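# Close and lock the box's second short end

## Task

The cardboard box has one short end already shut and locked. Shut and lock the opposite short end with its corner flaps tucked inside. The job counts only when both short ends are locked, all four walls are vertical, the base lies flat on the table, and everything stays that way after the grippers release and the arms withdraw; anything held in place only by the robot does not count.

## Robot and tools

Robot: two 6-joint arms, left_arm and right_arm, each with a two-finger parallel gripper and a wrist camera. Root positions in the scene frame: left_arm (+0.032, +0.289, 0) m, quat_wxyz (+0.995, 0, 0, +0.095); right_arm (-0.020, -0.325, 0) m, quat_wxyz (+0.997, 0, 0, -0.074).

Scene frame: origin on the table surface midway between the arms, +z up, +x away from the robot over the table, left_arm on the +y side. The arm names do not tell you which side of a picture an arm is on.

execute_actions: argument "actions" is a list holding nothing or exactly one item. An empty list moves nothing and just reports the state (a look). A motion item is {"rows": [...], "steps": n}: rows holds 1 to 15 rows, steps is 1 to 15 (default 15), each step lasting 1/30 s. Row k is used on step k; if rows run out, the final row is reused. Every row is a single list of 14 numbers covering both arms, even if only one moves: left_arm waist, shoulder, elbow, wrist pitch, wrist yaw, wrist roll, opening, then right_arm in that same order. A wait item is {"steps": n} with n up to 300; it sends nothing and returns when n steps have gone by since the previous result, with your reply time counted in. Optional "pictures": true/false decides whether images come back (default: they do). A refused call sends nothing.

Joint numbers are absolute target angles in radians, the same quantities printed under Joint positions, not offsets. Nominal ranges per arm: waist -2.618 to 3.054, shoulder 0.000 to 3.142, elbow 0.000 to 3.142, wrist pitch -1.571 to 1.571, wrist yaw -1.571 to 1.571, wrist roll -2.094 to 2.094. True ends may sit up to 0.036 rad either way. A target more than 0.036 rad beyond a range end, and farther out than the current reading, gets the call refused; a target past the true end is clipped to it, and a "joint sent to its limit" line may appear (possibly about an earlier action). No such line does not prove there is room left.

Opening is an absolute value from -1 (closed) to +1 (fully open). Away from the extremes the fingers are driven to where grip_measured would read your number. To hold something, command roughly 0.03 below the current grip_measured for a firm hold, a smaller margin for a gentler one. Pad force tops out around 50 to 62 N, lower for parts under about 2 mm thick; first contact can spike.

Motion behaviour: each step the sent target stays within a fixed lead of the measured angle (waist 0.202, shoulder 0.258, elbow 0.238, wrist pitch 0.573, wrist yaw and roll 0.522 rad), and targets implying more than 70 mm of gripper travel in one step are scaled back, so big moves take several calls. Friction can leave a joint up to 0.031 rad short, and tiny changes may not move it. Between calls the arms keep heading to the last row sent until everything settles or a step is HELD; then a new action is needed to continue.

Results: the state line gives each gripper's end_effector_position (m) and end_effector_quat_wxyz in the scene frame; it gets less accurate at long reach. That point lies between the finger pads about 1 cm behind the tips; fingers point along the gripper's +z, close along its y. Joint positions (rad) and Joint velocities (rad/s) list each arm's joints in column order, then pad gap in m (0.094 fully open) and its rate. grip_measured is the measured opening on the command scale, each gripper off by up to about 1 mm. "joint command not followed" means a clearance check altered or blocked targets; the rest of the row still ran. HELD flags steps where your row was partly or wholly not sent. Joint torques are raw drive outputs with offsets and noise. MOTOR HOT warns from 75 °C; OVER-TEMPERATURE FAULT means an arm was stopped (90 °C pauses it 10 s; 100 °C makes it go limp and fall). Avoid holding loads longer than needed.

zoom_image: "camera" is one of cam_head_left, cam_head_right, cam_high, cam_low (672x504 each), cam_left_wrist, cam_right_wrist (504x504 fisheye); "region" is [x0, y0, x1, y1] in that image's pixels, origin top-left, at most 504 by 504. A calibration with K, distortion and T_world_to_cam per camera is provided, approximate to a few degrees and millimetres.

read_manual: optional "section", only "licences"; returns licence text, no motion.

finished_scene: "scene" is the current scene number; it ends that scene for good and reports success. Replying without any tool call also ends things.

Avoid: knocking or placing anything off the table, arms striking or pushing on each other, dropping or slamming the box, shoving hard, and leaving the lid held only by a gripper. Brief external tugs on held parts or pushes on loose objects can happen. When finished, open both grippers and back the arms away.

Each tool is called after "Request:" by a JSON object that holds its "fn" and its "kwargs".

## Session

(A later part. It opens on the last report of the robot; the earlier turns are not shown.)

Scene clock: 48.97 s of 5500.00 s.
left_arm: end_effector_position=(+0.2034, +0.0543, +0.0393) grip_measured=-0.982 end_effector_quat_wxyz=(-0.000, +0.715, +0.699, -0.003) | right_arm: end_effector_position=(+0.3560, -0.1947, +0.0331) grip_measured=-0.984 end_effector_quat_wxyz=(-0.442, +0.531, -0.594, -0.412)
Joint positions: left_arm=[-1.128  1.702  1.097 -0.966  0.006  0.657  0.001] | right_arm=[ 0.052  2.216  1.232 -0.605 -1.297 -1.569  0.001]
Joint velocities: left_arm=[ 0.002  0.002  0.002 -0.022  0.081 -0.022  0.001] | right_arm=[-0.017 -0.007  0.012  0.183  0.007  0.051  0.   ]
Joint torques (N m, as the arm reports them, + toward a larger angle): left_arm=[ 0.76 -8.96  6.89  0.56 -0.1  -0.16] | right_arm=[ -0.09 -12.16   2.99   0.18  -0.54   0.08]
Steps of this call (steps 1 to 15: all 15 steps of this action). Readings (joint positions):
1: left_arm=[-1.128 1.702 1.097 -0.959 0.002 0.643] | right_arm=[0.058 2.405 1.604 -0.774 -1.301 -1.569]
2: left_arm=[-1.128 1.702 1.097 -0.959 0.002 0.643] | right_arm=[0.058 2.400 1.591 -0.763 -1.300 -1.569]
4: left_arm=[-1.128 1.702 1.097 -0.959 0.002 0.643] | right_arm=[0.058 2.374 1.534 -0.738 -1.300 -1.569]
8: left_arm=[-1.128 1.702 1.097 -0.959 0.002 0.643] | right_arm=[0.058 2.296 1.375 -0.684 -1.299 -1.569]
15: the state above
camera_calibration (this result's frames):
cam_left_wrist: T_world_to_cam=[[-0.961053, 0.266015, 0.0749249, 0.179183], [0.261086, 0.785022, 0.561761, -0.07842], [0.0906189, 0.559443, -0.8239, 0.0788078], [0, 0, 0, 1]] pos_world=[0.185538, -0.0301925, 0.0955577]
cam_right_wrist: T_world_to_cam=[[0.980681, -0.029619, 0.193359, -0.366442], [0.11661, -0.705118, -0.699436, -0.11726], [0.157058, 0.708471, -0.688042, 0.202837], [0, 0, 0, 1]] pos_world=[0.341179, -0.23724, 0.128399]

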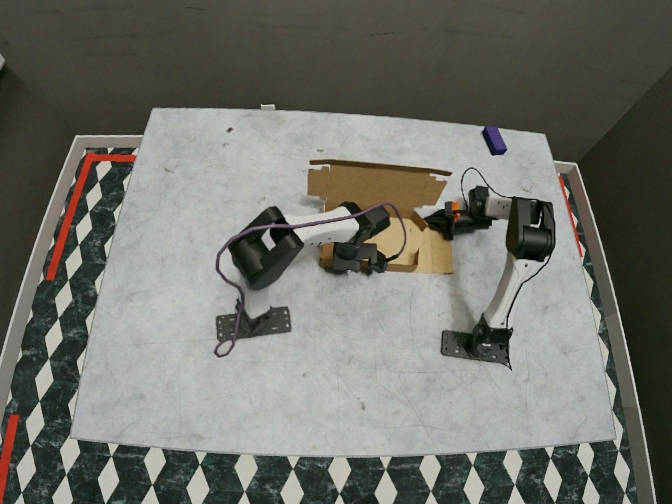

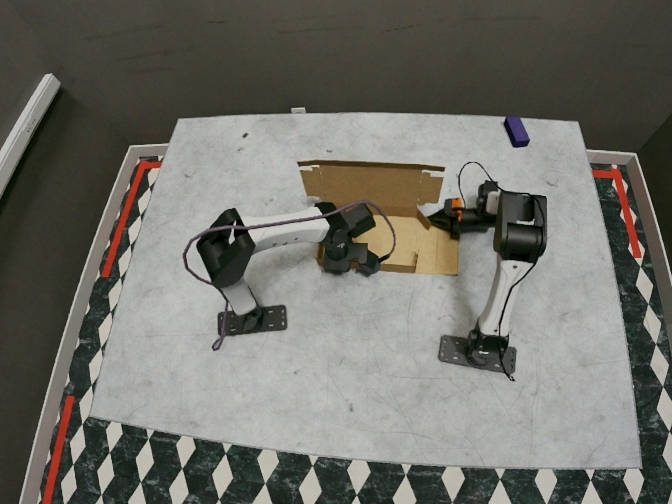

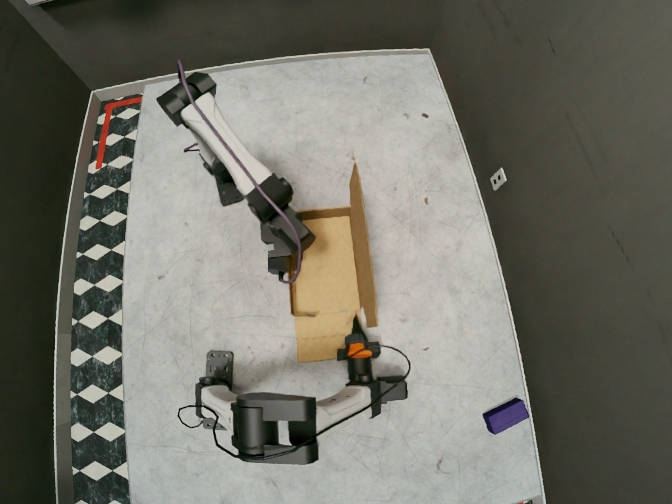

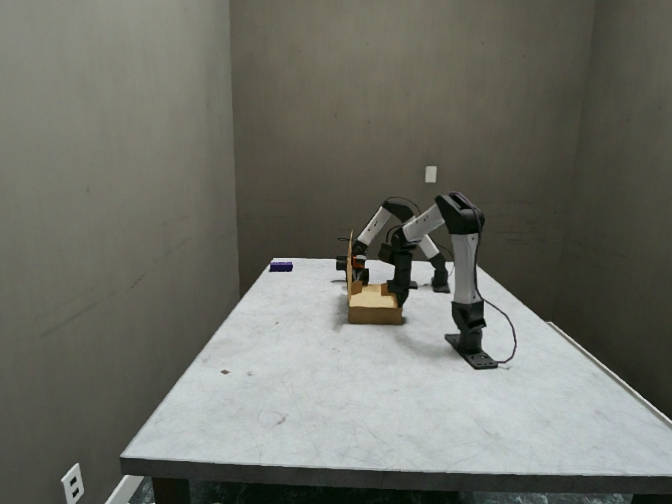

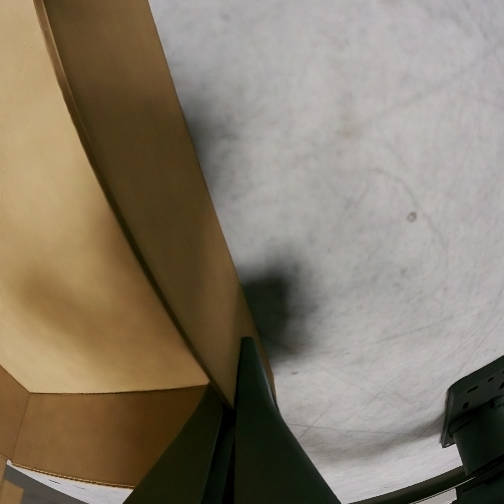

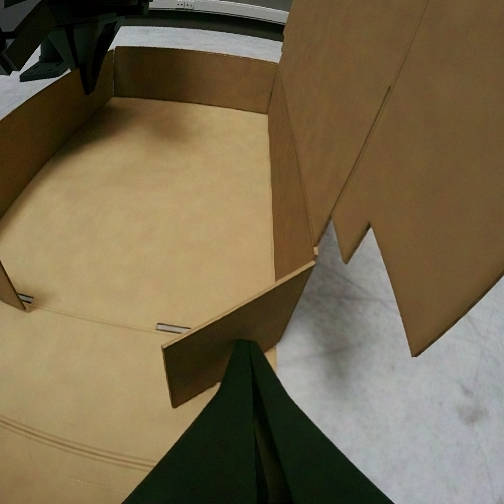

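Request:
{"fn": "execute_actions", "kwargs": {"actions": [{"rows":[[-1.12,1.705,1.09,-0.95,0,0.65,-1,0.09,2.195,1.21,-0.577,-1.3,-1.57,-1],[-1.12,1.705,1.09,-0.95,0,0.65,-1,0.11,2.195,1.21,-0.577,-1.3,-1.57,-1],[-1.12,1.705,1.09,-0.95,0,0.65,-1,0.13,2.195,1.21,-0.577,-1.3,-1.57,-1],[-1.12,1.705,1.09,-0.95,0,0.65,-1,0.16,2.195,1.21,-0.577,-1.3,-1.57,-1]]}]}}

Request:
{"fn": "execute_actions", "kwargs": {"actions": [{"rows":[[-1.12,1.705,1.09,-0.95,0,0.65,-1,-0.25,2.195,1.21,-0.577,-1.3,-1.57,-1]]}]}}

Scene clock: 55.13 s of 5500.00 s.
left_arm: end_effector_position=(+0.2033, +0.0558, +0.0393) grip_measured=-0.982 end_effector_quat_wxyz=(-0.003, +0.708, +0.706, -0.003) | right_arm: end_effector_position=(+0.3443, -0.1568, +0.0329) grip_measured=-0.984 end_effector_quat_wxyz=(-0.428, +0.568, -0.560, -0.425)
Joint positions: left_arm=[-1.125  1.702  1.097 -0.971  0.007  0.641  0.001] | right_arm=[ 0.155  2.216  1.232 -0.575 -1.295 -1.569  0.001]
Joint velocities: left_arm=[ 0.002  0.012  0.007 -0.066  0.051 -0.066  0.001] | right_arm=[-0.022  0.002  0.002  0.022  0.066  0.007 -0.   ]
Joint torques (N m, as the arm reports them, + toward a larger angle): left_arm=[ 0.25 -8.99  6.98  0.55 -0.07  0.07] | right_arm=[  0.45 -12.32   2.75   0.23  -0.6    0.09]
Steps of this call (steps 1 to 30: the robot went on to your last target; steps 31 to 90: nothing new was sent; then 2.67 s passed at rest; steps 91 to 105: all 15 steps of this action). Readings (joint positions):
91: left_arm=[-1.128 1.702 1.097 -0.967 0.007 0.657] | right_arm=[0.052 2.216 1.232 -0.578 -1.296 -1.569]
92: left_arm=[-1.128 1.702 1.097 -0.967 0.007 0.657] | right_arm=[0.057 2.216 1.232 -0.578 -1.296 -1.569]
94: left_arm=[-1.128 1.702 1.097 -0.968 0.007 0.654] | right_arm=[0.082 2.216 1.232 -0.577 -1.295 -1.569]
98: left_arm=[-1.127 1.702 1.097 -0.971 0.007 0.646] | right_arm=[0.146 2.216 1.232 -0.575 -1.295 -1.569]
105: the state above
camera_calibration (this result's frames):
cam_left_wrist: T_world_to_cam=[[-0.965696, 0.24734, 0.0790814, 0.180555], [0.247934, 0.787696, 0.563971, -0.0771173], [0.0772007, 0.564232, -0.821999, 0.0803833], [0, 0, 0, 1]] pos_world=[0.187275, -0.0292683, 0.0952884]
cam_right_wrist: T_world_to_cam=[[0.972256, 0.0718048, 0.222624, -0.335894], [0.209475, -0.690827, -0.69201, -0.119299], [0.104105, 0.719446, -0.686702, 0.19754], [0, 0, 0, 1]] pos_world=[0.331, -0.200416, 0.127873]

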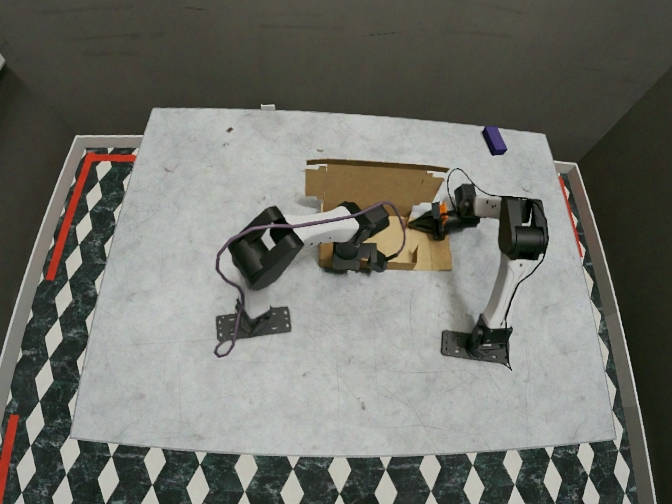

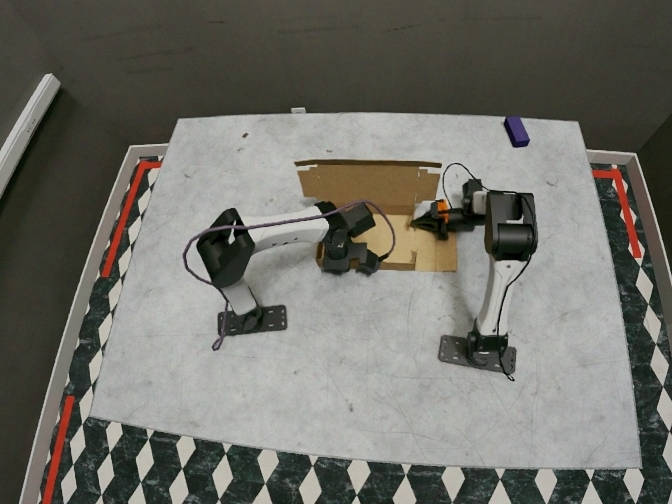

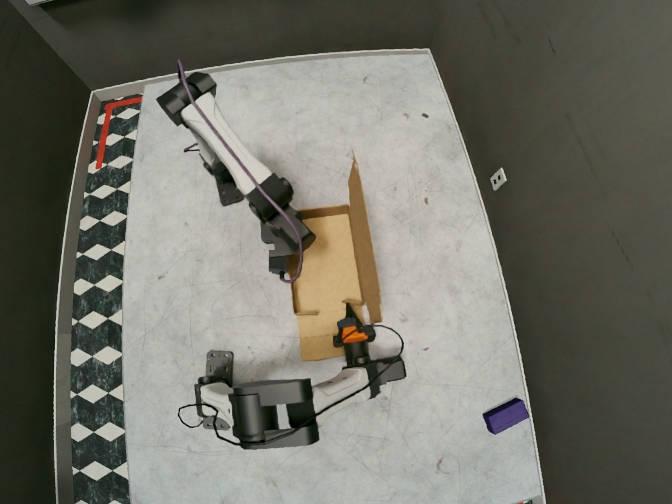

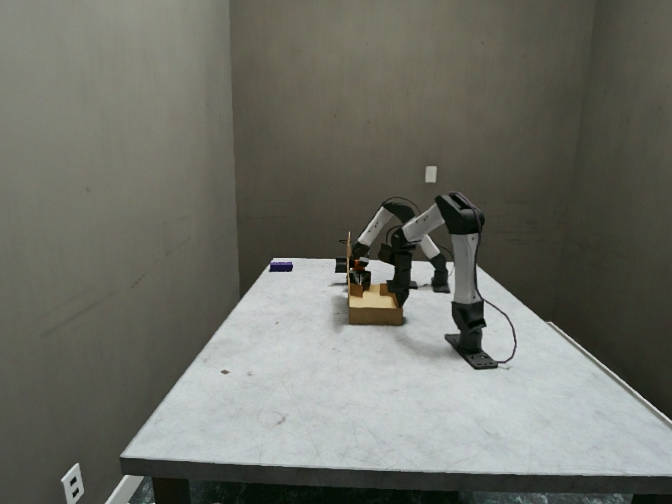

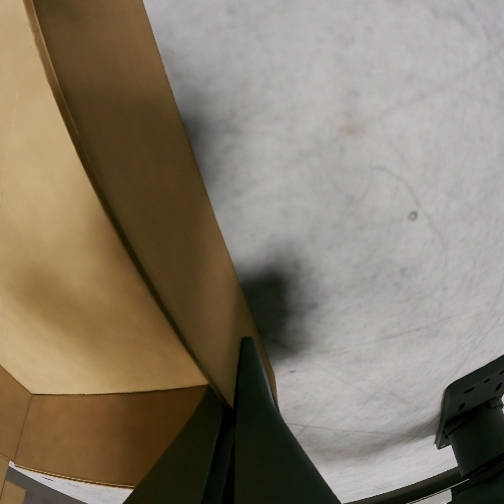

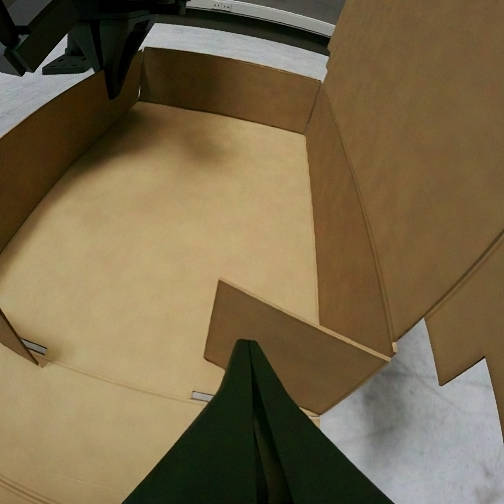

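Scene clock: 55.63 s of 5500.00 s.
left_arm: end_effector_position=(+0.2044, +0.0545, +0.0393) grip_measured=-0.982 end_effector_quat_wxyz=(+0.000, +0.708, +0.706, -0.003) | right_arm: end_effector_position=(+0.3814, -0.3190, +0.0330) grip_measured=-0.984 end_effector_quat_wxyz=(+0.507, -0.440, +0.665, +0.327)
Joint positions: left_arm=[-1.125  1.702  1.097 -0.964  0.006  0.64   0.001] | right_arm=[-0.262  2.216  1.232 -0.573 -1.296 -1.569  0.001]
Joint velocities: left_arm=[ 0.017 -0.012  0.002  0.022 -0.022 -0.051 -0.001] | right_arm=[ 0.217  0.007 -0.002  0.007  0.037  0.051 -0.001]
Joint torques (N m, as the arm reports them, + toward a larger angle): left_arm=[ 0.42 -9.09  6.91  0.49 -0.09  0.07] | right_arm=[ -0.12 -12.22   2.94   0.24  -0.54   0.09]
Steps of this call (steps 1 to 15: all 15 steps of this action). Readings (joint positions):
1: left_arm=[-1.125 1.702 1.097 -0.971 0.006 0.640] | right_arm=[0.140 2.216 1.232 -0.576 -1.296 -1.569]
2: left_arm=[-1.125 1.702 1.097 -0.970 0.006 0.638] | right_arm=[0.108 2.216 1.232 -0.578 -1.296 -1.569]
4: left_arm=[-1.125 1.702 1.097 -0.967 0.006 0.639] | right_arm=[-0.003 2.216 1.232 -0.578 -1.296 -1.569]
8: left_arm=[-1.125 1.702 1.097 -0.964 0.006 0.640] | right_arm=[-0.243 2.216 1.232 -0.573 -1.296 -1.569]
15: the state above
camera_calibration (this result's frames):
cam_left_wrist: T_world_to_cam=[[-0.966314, 0.246639, 0.0735345, 0.182355], [0.244562, 0.790951, 0.560879, -0.0757797], [0.0801723, 0.559969, -0.824625, 0.0807271], [0, 0, 0, 1]] pos_world=[0.188272, -0.0302424, 0.0956635]
cam_right_wrist: T_world_to_cam=[[0.917426, -0.327997, 0.22527, -0.467097], [-0.0863276, -0.716727, -0.69199, -0.134456], [0.388428, 0.615403, -0.685859, 0.16877], [0, 0, 0, 1]] pos_world=[0.351365, -0.353436, 0.127934]

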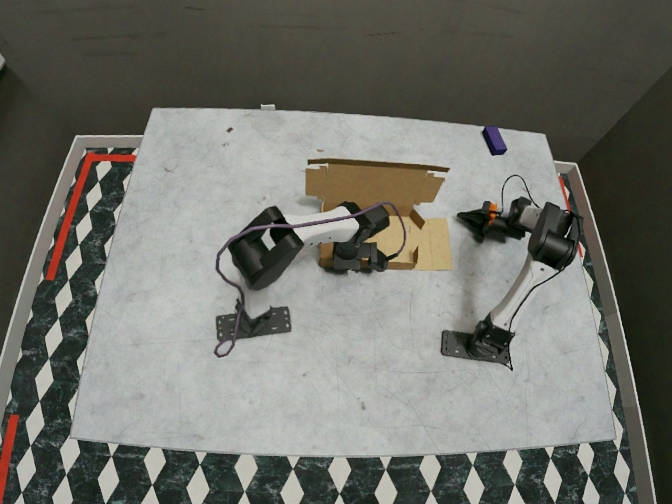

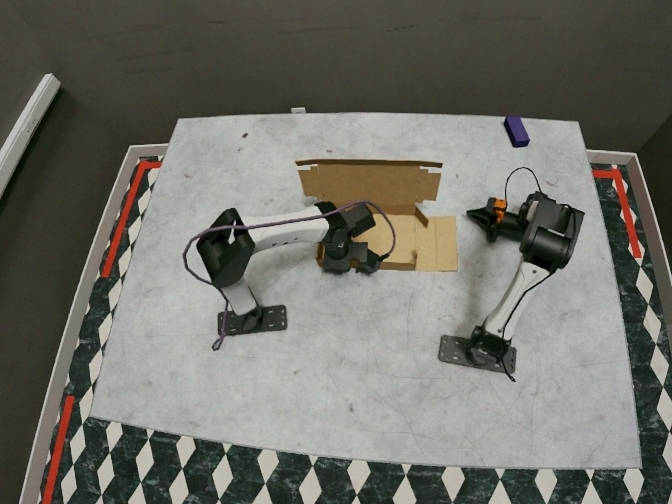

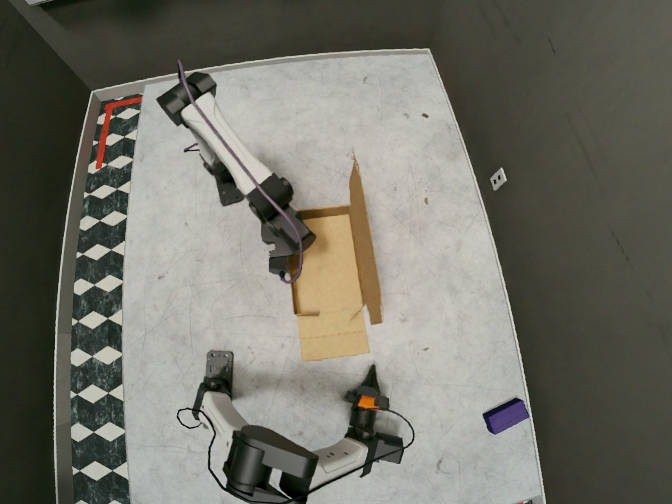

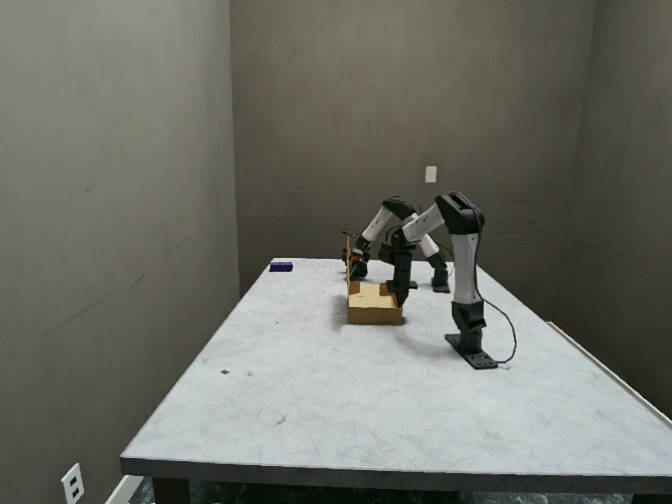

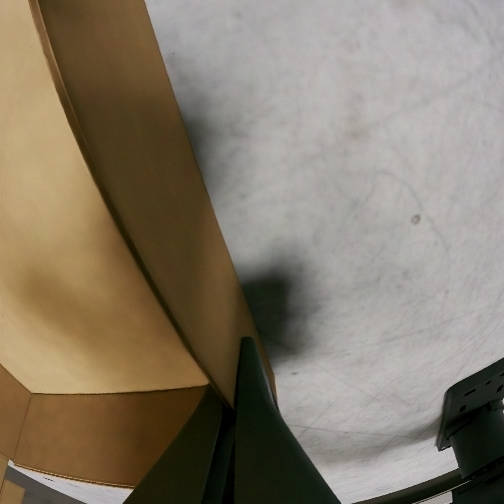

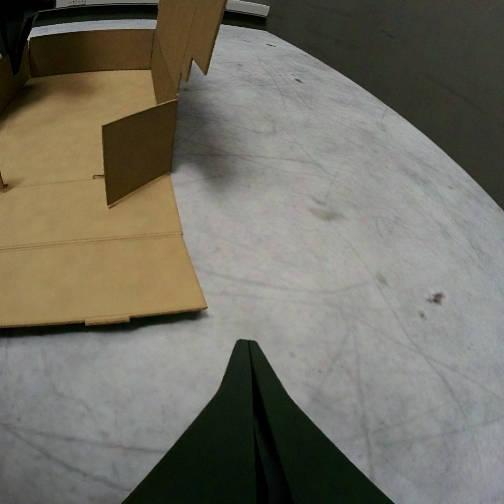

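Request:
{"fn": "execute_actions", "kwargs": {"actions": [{"rows":[[-1.12,1.705,1.09,-0.95,0,0.65,-1,0.05,2.195,1.21,-0.577,-1.3,-1.57,-1]],"steps":10}], "pictures": false}}

Request:
{"fn": "execute_actions", "kwargs": {"actions": [{"rows":[[-1.12,1.705,1.09,-0.95,0,0.65,-1,0.17,2.195,1.21,-0.577,-1.3,-1.57,-1]],"steps":10}], "pictures": false}}

Request:
{"fn": "execute_actions", "kwargs": {"actions": [{"rows":[[-1.12,1.705,1.09,-0.95,0,0.65,-1,0.24,2.25,1.33,-0.63,-1.3,-1.57,-1]]}]}}

Request:
{"fn": "execute_actions", "kwargs": {"actions": [{"rows":[[-1.12,1.705,1.09,-0.95,0,0.65,-1,0.2,2.17,1.19,-0.577,-1.3,-1.57,-1],[-1.12,1.705,1.09,-0.95,0,0.65,-1,0.15,2.17,1.19,-0.577,-1.3,-1.57,-1],[-1.12,1.705,1.09,-0.95,0,0.65,-1,0.1,2.17,1.19,-0.577,-1.3,-1.57,-1],[-1.12,1.705,1.09,-0.95,0,0.65,-1,-0.33,1.98,0.87,-0.44,-1.3,-1.57,-1]]}]}}

Scene clock: 67.50 s of 5500.00 s.
left_arm: end_effector_position=(+0.2044, +0.0545, +0.0393) grip_measured=-0.982 end_effector_quat_wxyz=(+0.000, +0.708, +0.706, -0.003) | right_arm: end_effector_position=(+0.3551, -0.1817, +0.0329) grip_measured=-0.984 end_effector_quat_wxyz=(-0.443, +0.550, -0.578, -0.410)
Joint positions: left_arm=[-1.125  1.702  1.097 -0.964  0.006  0.64   0.001] | right_arm=[ 0.088  2.216  1.232 -0.572 -1.295 -1.569  0.001]
Joint velocities: left_arm=[-0.012  0.012 -0.012  0.051 -0.066  0.007  0.   ] | right_arm=[-0.183  0.012  0.007 -0.037  0.051  0.022  0.   ]
Joint torques (N m, as the arm reports them, + toward a larger angle): left_arm=[ 0.41 -8.94  6.96  0.48 -0.1   0.03] | right_arm=[ -2.73 -12.16   2.97   0.24  -0.57   0.08]
Steps of this call (steps 1 to 15: the robot went on to your last target; steps 16 to 90: nothing new was sent; then 8.53 s passed at rest; steps 91 to 100: all 10 steps of this action). Readings (joint positions):
91: left_arm=[-1.125 1.702 1.097 -0.964 0.006 0.640] | right_arm=[-0.238 2.216 1.232 -0.573 -1.295 -1.569]
92: left_arm=[-1.125 1.702 1.097 -0.964 0.006 0.640] | right_arm=[-0.207 2.216 1.232 -0.572 -1.295 -1.569]
94: left_arm=[-1.125 1.702 1.097 -0.964 0.006 0.640] | right_arm=[-0.103 2.216 1.232 -0.572 -1.295 -1.569]
98: left_arm=[-1.125 1.702 1.097 -0.964 0.006 0.640] | right_arm=[0.077 2.216 1.232 -0.572 -1.295 -1.569]
100: the state above

Scene clock: 67.83 s of 5500.00 s.
left_arm: end_effector_position=(+0.2046, +0.0546, +0.0393) grip_measured=-0.982 end_effector_quat_wxyz=(+0.001, +0.707, +0.707, -0.003) | right_arm: end_effector_position=(+0.3426, -0.1525, +0.0329) grip_measured=-0.984 end_effector_quat_wxyz=(-0.426, +0.572, -0.556, -0.427)
Joint positions: left_arm=[-1.125  1.702  1.097 -0.964  0.005  0.638  0.001] | right_arm=[ 0.167  2.216  1.232 -0.572 -1.295 -1.569  0.001]
Joint velocities: left_arm=[ 0.002 -0.007 -0.017  0.007 -0.007 -0.066 -0.   ] | right_arm=[-0.007  0.007  0.012 -0.007 -0.051  0.007  0.   ]
Joint torques (N m, as the arm reports them, + toward a larger angle): left_arm=[ 0.3  -8.93  6.82  0.51 -0.04  0.06] | right_arm=[  0.34 -12.17   2.87   0.26  -0.56   0.09]
Steps of this call (steps 1 to 10: all 10 steps of this action). Readings (joint positions):
1: left_arm=[-1.125 1.702 1.097 -0.964 0.006 0.640] | right_arm=[0.089 2.216 1.232 -0.572 -1.295 -1.569]
2: left_arm=[-1.125 1.702 1.097 -0.964 0.006 0.640] | right_arm=[0.097 2.216 1.232 -0.572 -1.295 -1.569]
4: left_arm=[-1.125 1.702 1.097 -0.964 0.006 0.640] | right_arm=[0.131 2.216 1.232 -0.572 -1.295 -1.569]
8: left_arm=[-1.125 1.702 1.097 -0.964 0.006 0.639] | right_arm=[0.166 2.216 1.232 -0.572 -1.295 -1.569]
10: the state above

Scene clock: 68.33 s of 5500.00 s.
left_arm: end_effector_position=(+0.2079, +0.0550, +0.0393) grip_measured=-0.982 end_effector_quat_wxyz=(+0.005, +0.703, +0.712, +0.002) | right_arm: end_effector_position=(+0.3415, -0.1261, +0.0377) grip_measured=-0.984 end_effector_quat_wxyz=(-0.407, +0.590, -0.538, -0.444)
Joint positions: left_arm=[-1.121  1.702  1.097 -0.957 -0.005  0.628  0.001] | right_arm=[ 0.238  2.241  1.306 -0.63  -1.293 -1.569  0.001]
Joint velocities: left_arm=[-0.017 -0.007 -0.022  0.022  0.066  0.007  0.   ] | right_arm=[-0.007  0.007  0.007  0.007  0.037 -0.066  0.   ]
Joint torques (N m, as the arm reports them, + toward a larger angle): left_arm=[-0.08 -9.12  6.96  0.46  0.02  0.15] | right_arm=[  0.06 -10.13   6.35   0.31  -0.56   0.09]
Steps of this call (steps 1 to 15: all 15 steps of this action). Readings (joint positions):
1: left_arm=[-1.125 1.702 1.097 -0.964 0.005 0.638] | right_arm=[0.172 2.220 1.244 -0.586 -1.294 -1.569]
2: left_arm=[-1.125 1.702 1.097 -0.964 0.005 0.637] | right_arm=[0.182 2.230 1.265 -0.597 -1.293 -1.569]
4: left_arm=[-1.124 1.702 1.097 -0.964 0.002 0.632] | right_arm=[0.209 2.240 1.297 -0.602 -1.293 -1.569]
8: left_arm=[-1.121 1.702 1.097 -0.959 -0.003 0.628] | right_arm=[0.237 2.241 1.306 -0.618 -1.293 -1.569]
15: the state above
camera_calibration (this result's frames):
cam_left_wrist: T_world_to_cam=[[-0.970887, 0.231696, 0.060788, 0.187842], [0.224801, 0.793696, 0.565253, -0.0732005], [0.0827195, 0.562462, -0.822675, 0.0794598], [0, 0, 0, 1]] pos_world=[0.192256, -0.0301163, 0.0953279]
cam_right_wrist: T_world_to_cam=[[0.964231, 0.15284, 0.216559, -0.323306], [0.262037, -0.67274, -0.691923, -0.109779], [0.0399345, 0.72392, -0.688727, 0.201606], [0, 0, 0, 1]] pos_world=[0.332457, -0.170385, 0.132907]

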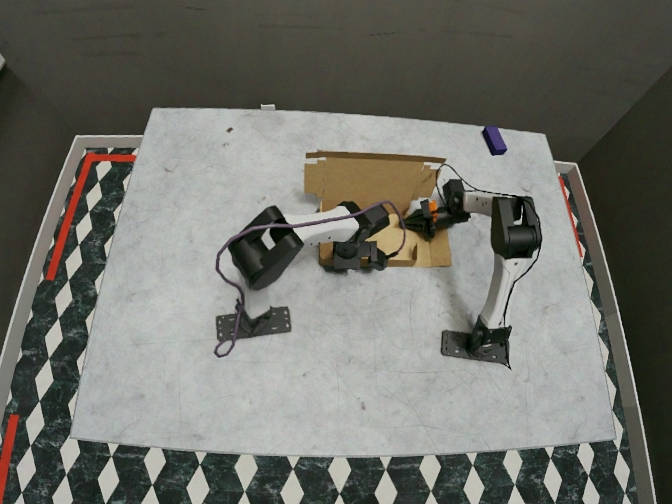

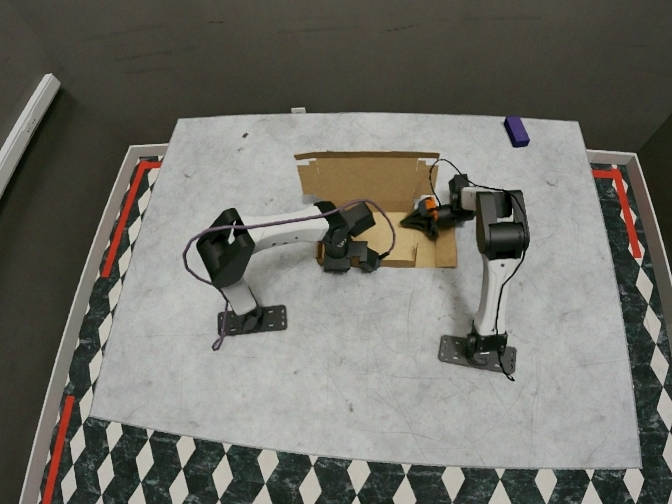

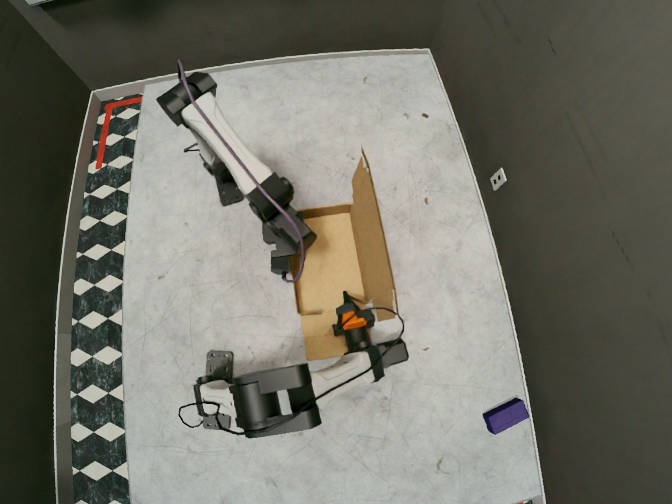

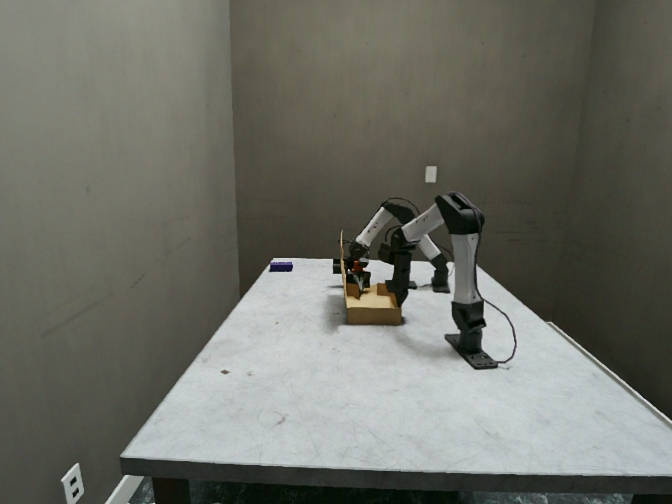

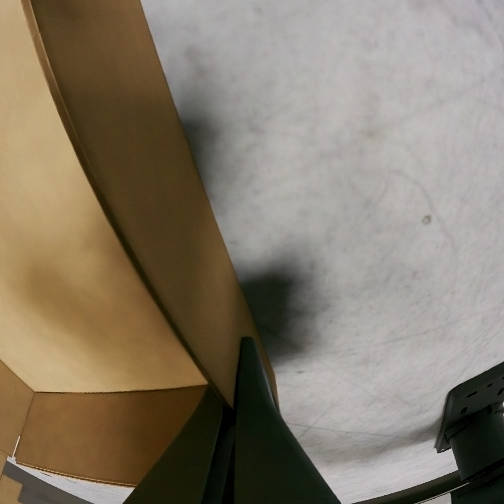

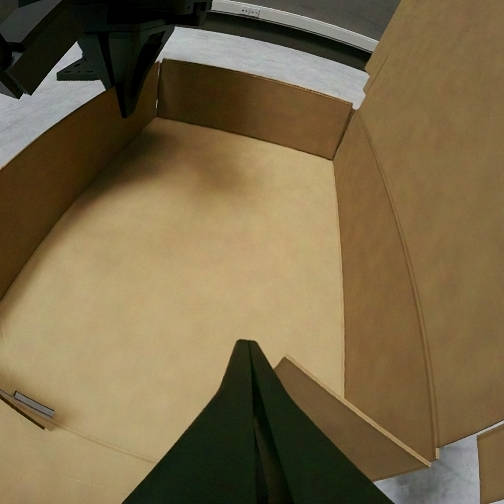

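Scene clock: 68.83 s of 5500.00 s.
left_arm: end_effector_position=(+0.2080, +0.0548, +0.0393) grip_measured=-0.982 end_effector_quat_wxyz=(+0.005, +0.706, +0.708, +0.002) | right_arm: end_effector_position=(+0.3167, -0.3202, +0.0429) grip_measured=-0.984 end_effector_quat_wxyz=(+0.521, -0.410, +0.684, +0.305)
Joint positions: left_arm=[-1.121  1.702  1.097 -0.956 -0.005  0.638  0.001] | right_arm=[-0.351  1.99   0.891 -0.46  -1.295 -1.568  0.001]
Joint velocities: left_arm=[ 0.022  0.012 -0.022  0.022  0.051  0.081  0.001] | right_arm=[ 0.144  0.002 -0.007  0.066  0.007 -0.022  0.   ]
Joint torques (N m, as the arm reports them, + toward a larger angle): left_arm=[ 0.03 -9.16  6.96  0.45  0.07  0.05] | right_arm=[ 1.14 -8.79  2.6   0.37 -0.54  0.08]
Steps of this call (steps 1 to 15: all 15 steps of this action). Readings (joint positions):
1: left_arm=[-1.121 1.702 1.097 -0.957 -0.005 0.628] | right_arm=[0.236 2.233 1.290 -0.615 -1.293 -1.569]
2: left_arm=[-1.121 1.702 1.097 -0.957 -0.005 0.628] | right_arm=[0.226 2.217 1.259 -0.607 -1.294 -1.569]
4: left_arm=[-1.121 1.702 1.097 -0.957 -0.005 0.628] | right_arm=[0.171 2.173 1.184 -0.573 -1.294 -1.568]
8: left_arm=[-1.121 1.702 1.097 -0.956 -0.005 0.635] | right_arm=[-0.095 1.999 0.929 -0.505 -1.296 -1.568]
15: the state above
camera_calibration (this result's frames):
cam_left_wrist: T_world_to_cam=[[-0.968571, 0.241344, 0.0601842, 0.186999], [0.232382, 0.79172, 0.564959, -0.0745643], [0.0887007, 0.561189, -0.822921, 0.0783719], [0, 0, 0, 1]] pos_world=[0.191497, -0.0300785, 0.0953653]
cam_right_wrist: T_world_to_cam=[[0.885127, -0.408823, 0.222292, -0.425811], [-0.151927, -0.705386, -0.69235, -0.10965], [0.439851, 0.579046, -0.686467, 0.173501], [0, 0, 0, 1]] pos_world=[0.283924, -0.351892, 0.137841]

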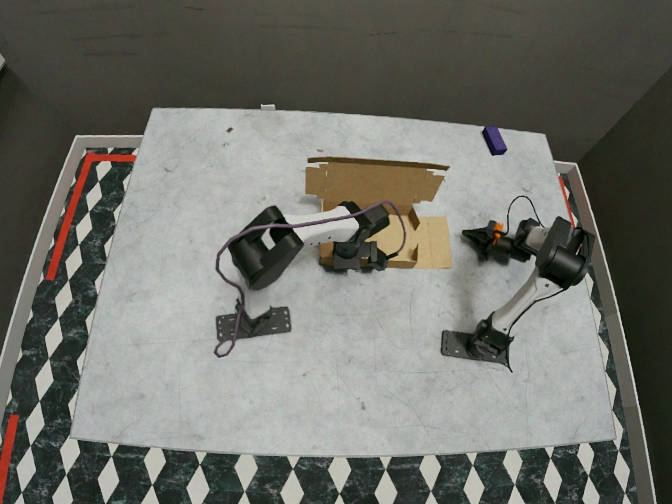

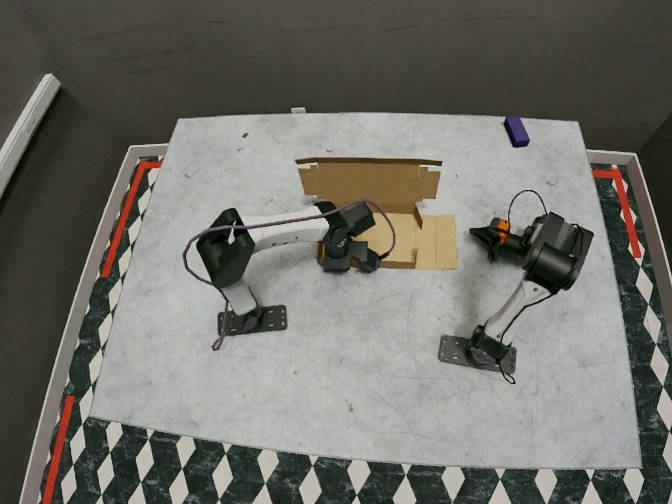

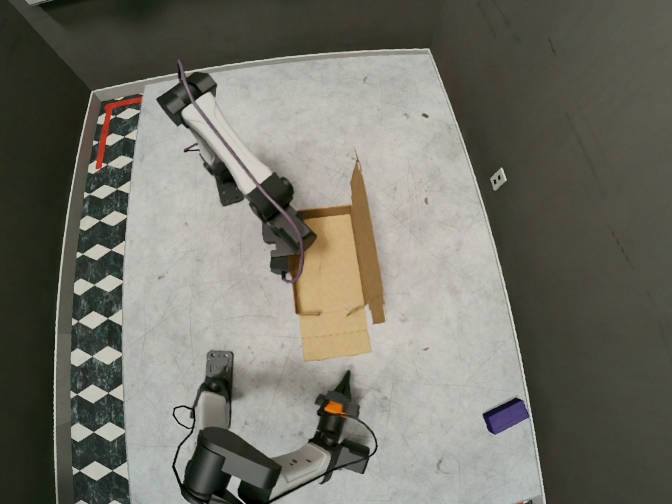

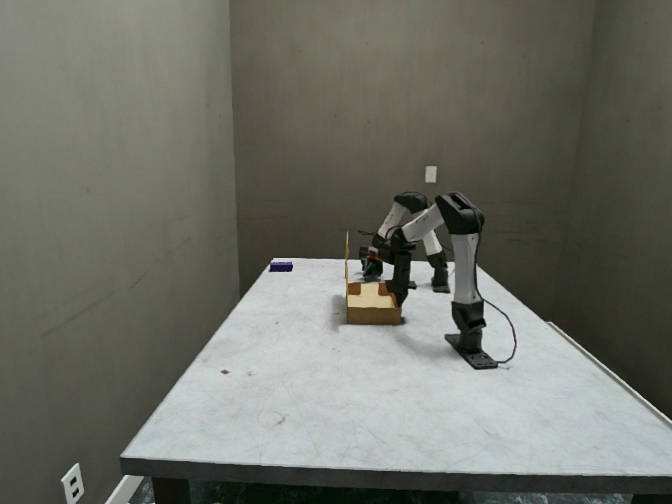

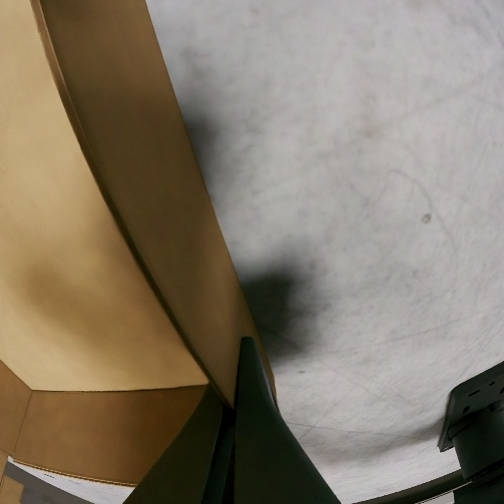

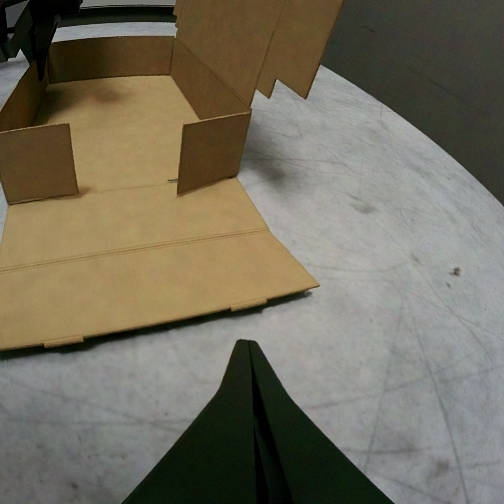

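Request:
{"fn": "execute_actions", "kwargs": {"actions": [{"rows":[[-1.12,1.68,1.12,-0.93,0.06,0.65,-1,-0.35,1.98,0.87,-0.44,-1.1,-1.57,-1]]}]}}

Scene clock: 76.13 s of 5500.00 s.
left_arm: end_effector_position=(+0.2049, +0.0458, +0.0445) grip_measured=-0.982 end_effector_quat_wxyz=(+0.015, +0.708, +0.706, -0.023) | right_arm: end_effector_position=(+0.3130, -0.3273, +0.0133) grip_measured=-0.984 end_effector_quat_wxyz=(+0.456, -0.442, +0.725, +0.264)
Joint positions: left_arm=[-1.121  1.692  1.106 -0.949  0.04   0.643  0.001] | right_arm=[-0.34   1.99   0.891 -0.449 -1.111 -1.568  0.001]
Joint velocities: left_arm=[-0.017 -0.002 -0.012  0.051 -0.007  0.051  0.   ] | right_arm=[ 0.007 -0.002 -0.002  0.022  0.051 -0.007 -0.001]
Joint torques (N m, as the arm reports them, + toward a larger angle): left_arm=[  0.02 -10.31   9.15   0.59   0.22   0.05] | right_arm=[-0.93 -8.89  2.61  0.37 -0.43  0.08]
Steps of this call (steps 1 to 30: the robot went on to your last target; steps 31 to 90: nothing new was sent; then 3.80 s passed at rest; steps 91 to 105: all 15 steps of this action). Readings (joint positions):
91: left_arm=[-1.121 1.702 1.098 -0.955 0.001 0.639] | right_arm=[-0.338 1.990 0.891 -0.451 -1.270 -1.568]
92: left_arm=[-1.121 1.700 1.099 -0.955 0.009 0.640] | right_arm=[-0.338 1.990 0.891 -0.450 -1.237 -1.568]
94: left_arm=[-1.121 1.696 1.102 -0.954 0.022 0.640] | right_arm=[-0.339 1.990 0.891 -0.449 -1.187 -1.568]
98: left_arm=[-1.121 1.692 1.106 -0.950 0.035 0.641] | right_arm=[-0.340 1.990 0.891 -0.449 -1.137 -1.568]
105: the state above
camera_calibration (this result's frames):
cam_left_wrist: T_world_to_cam=[[-0.965853, 0.249894, 0.068417, 0.184528], [0.248204, 0.81669, 0.520973, -0.0720664], [0.0743124, 0.520165, -0.850827, 0.0939988], [0, 0, 0, 1]] pos_world=[0.189129, -0.0361515, 0.104896]
cam_right_wrist: T_world_to_cam=[[0.905442, -0.364428, 0.217639, -0.410718], [-0.194111, -0.811469, -0.551216, -0.159101], [0.377486, 0.456848, -0.805478, 0.140078], [0, 0, 0, 1]] pos_world=[0.288121, -0.342777, 0.114519]

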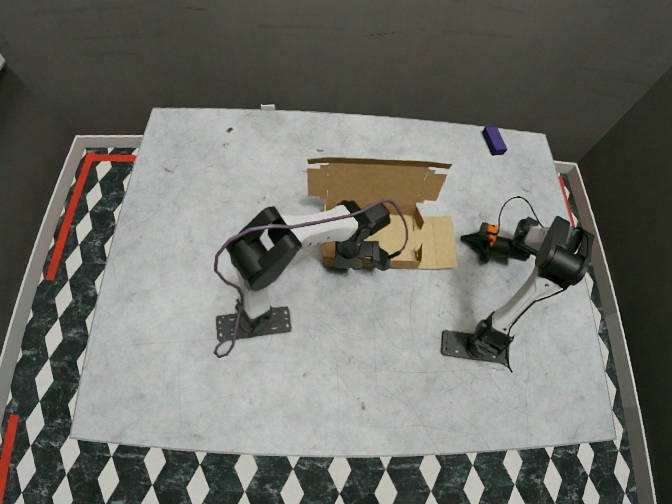

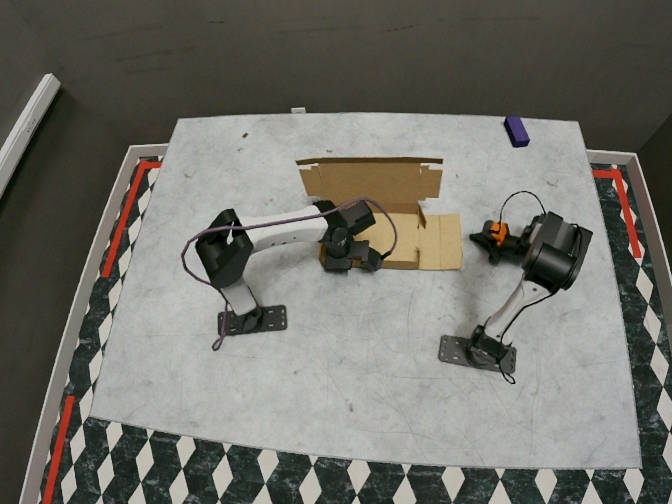

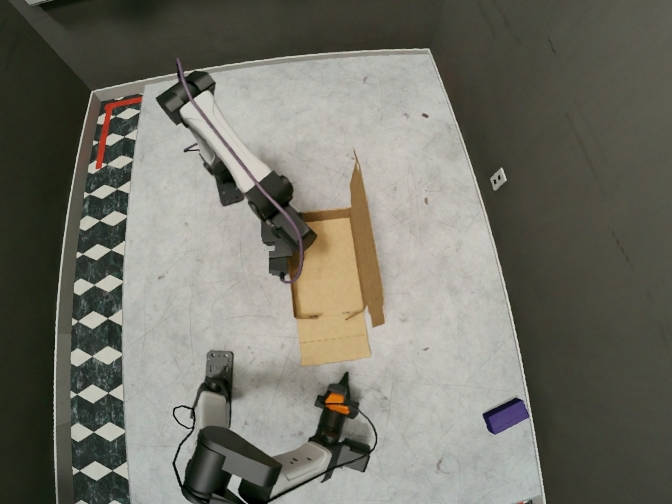

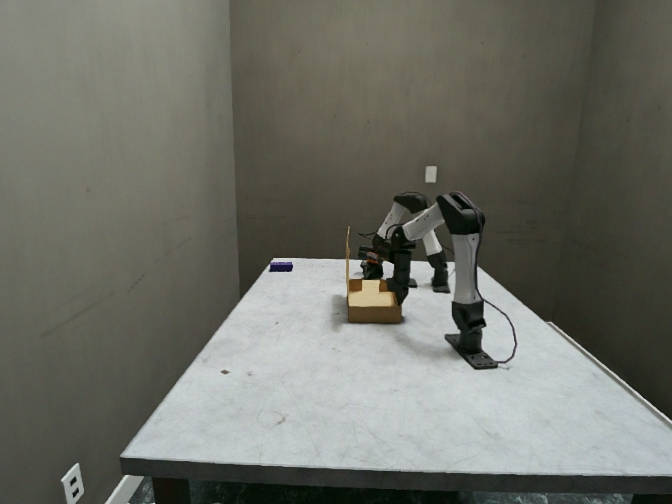

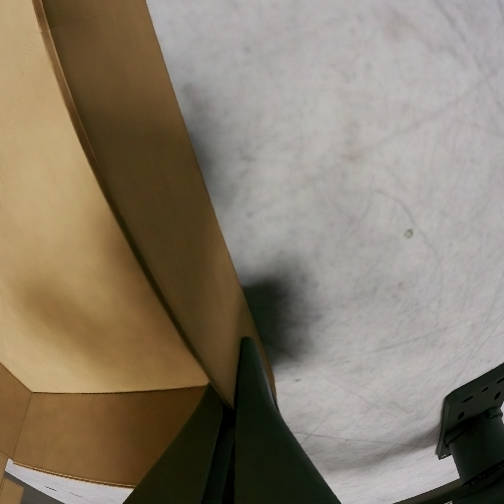

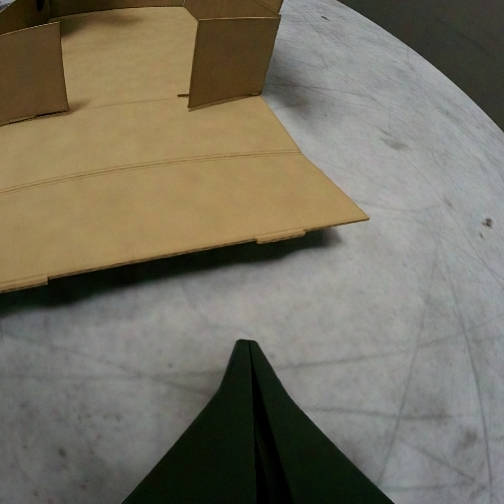

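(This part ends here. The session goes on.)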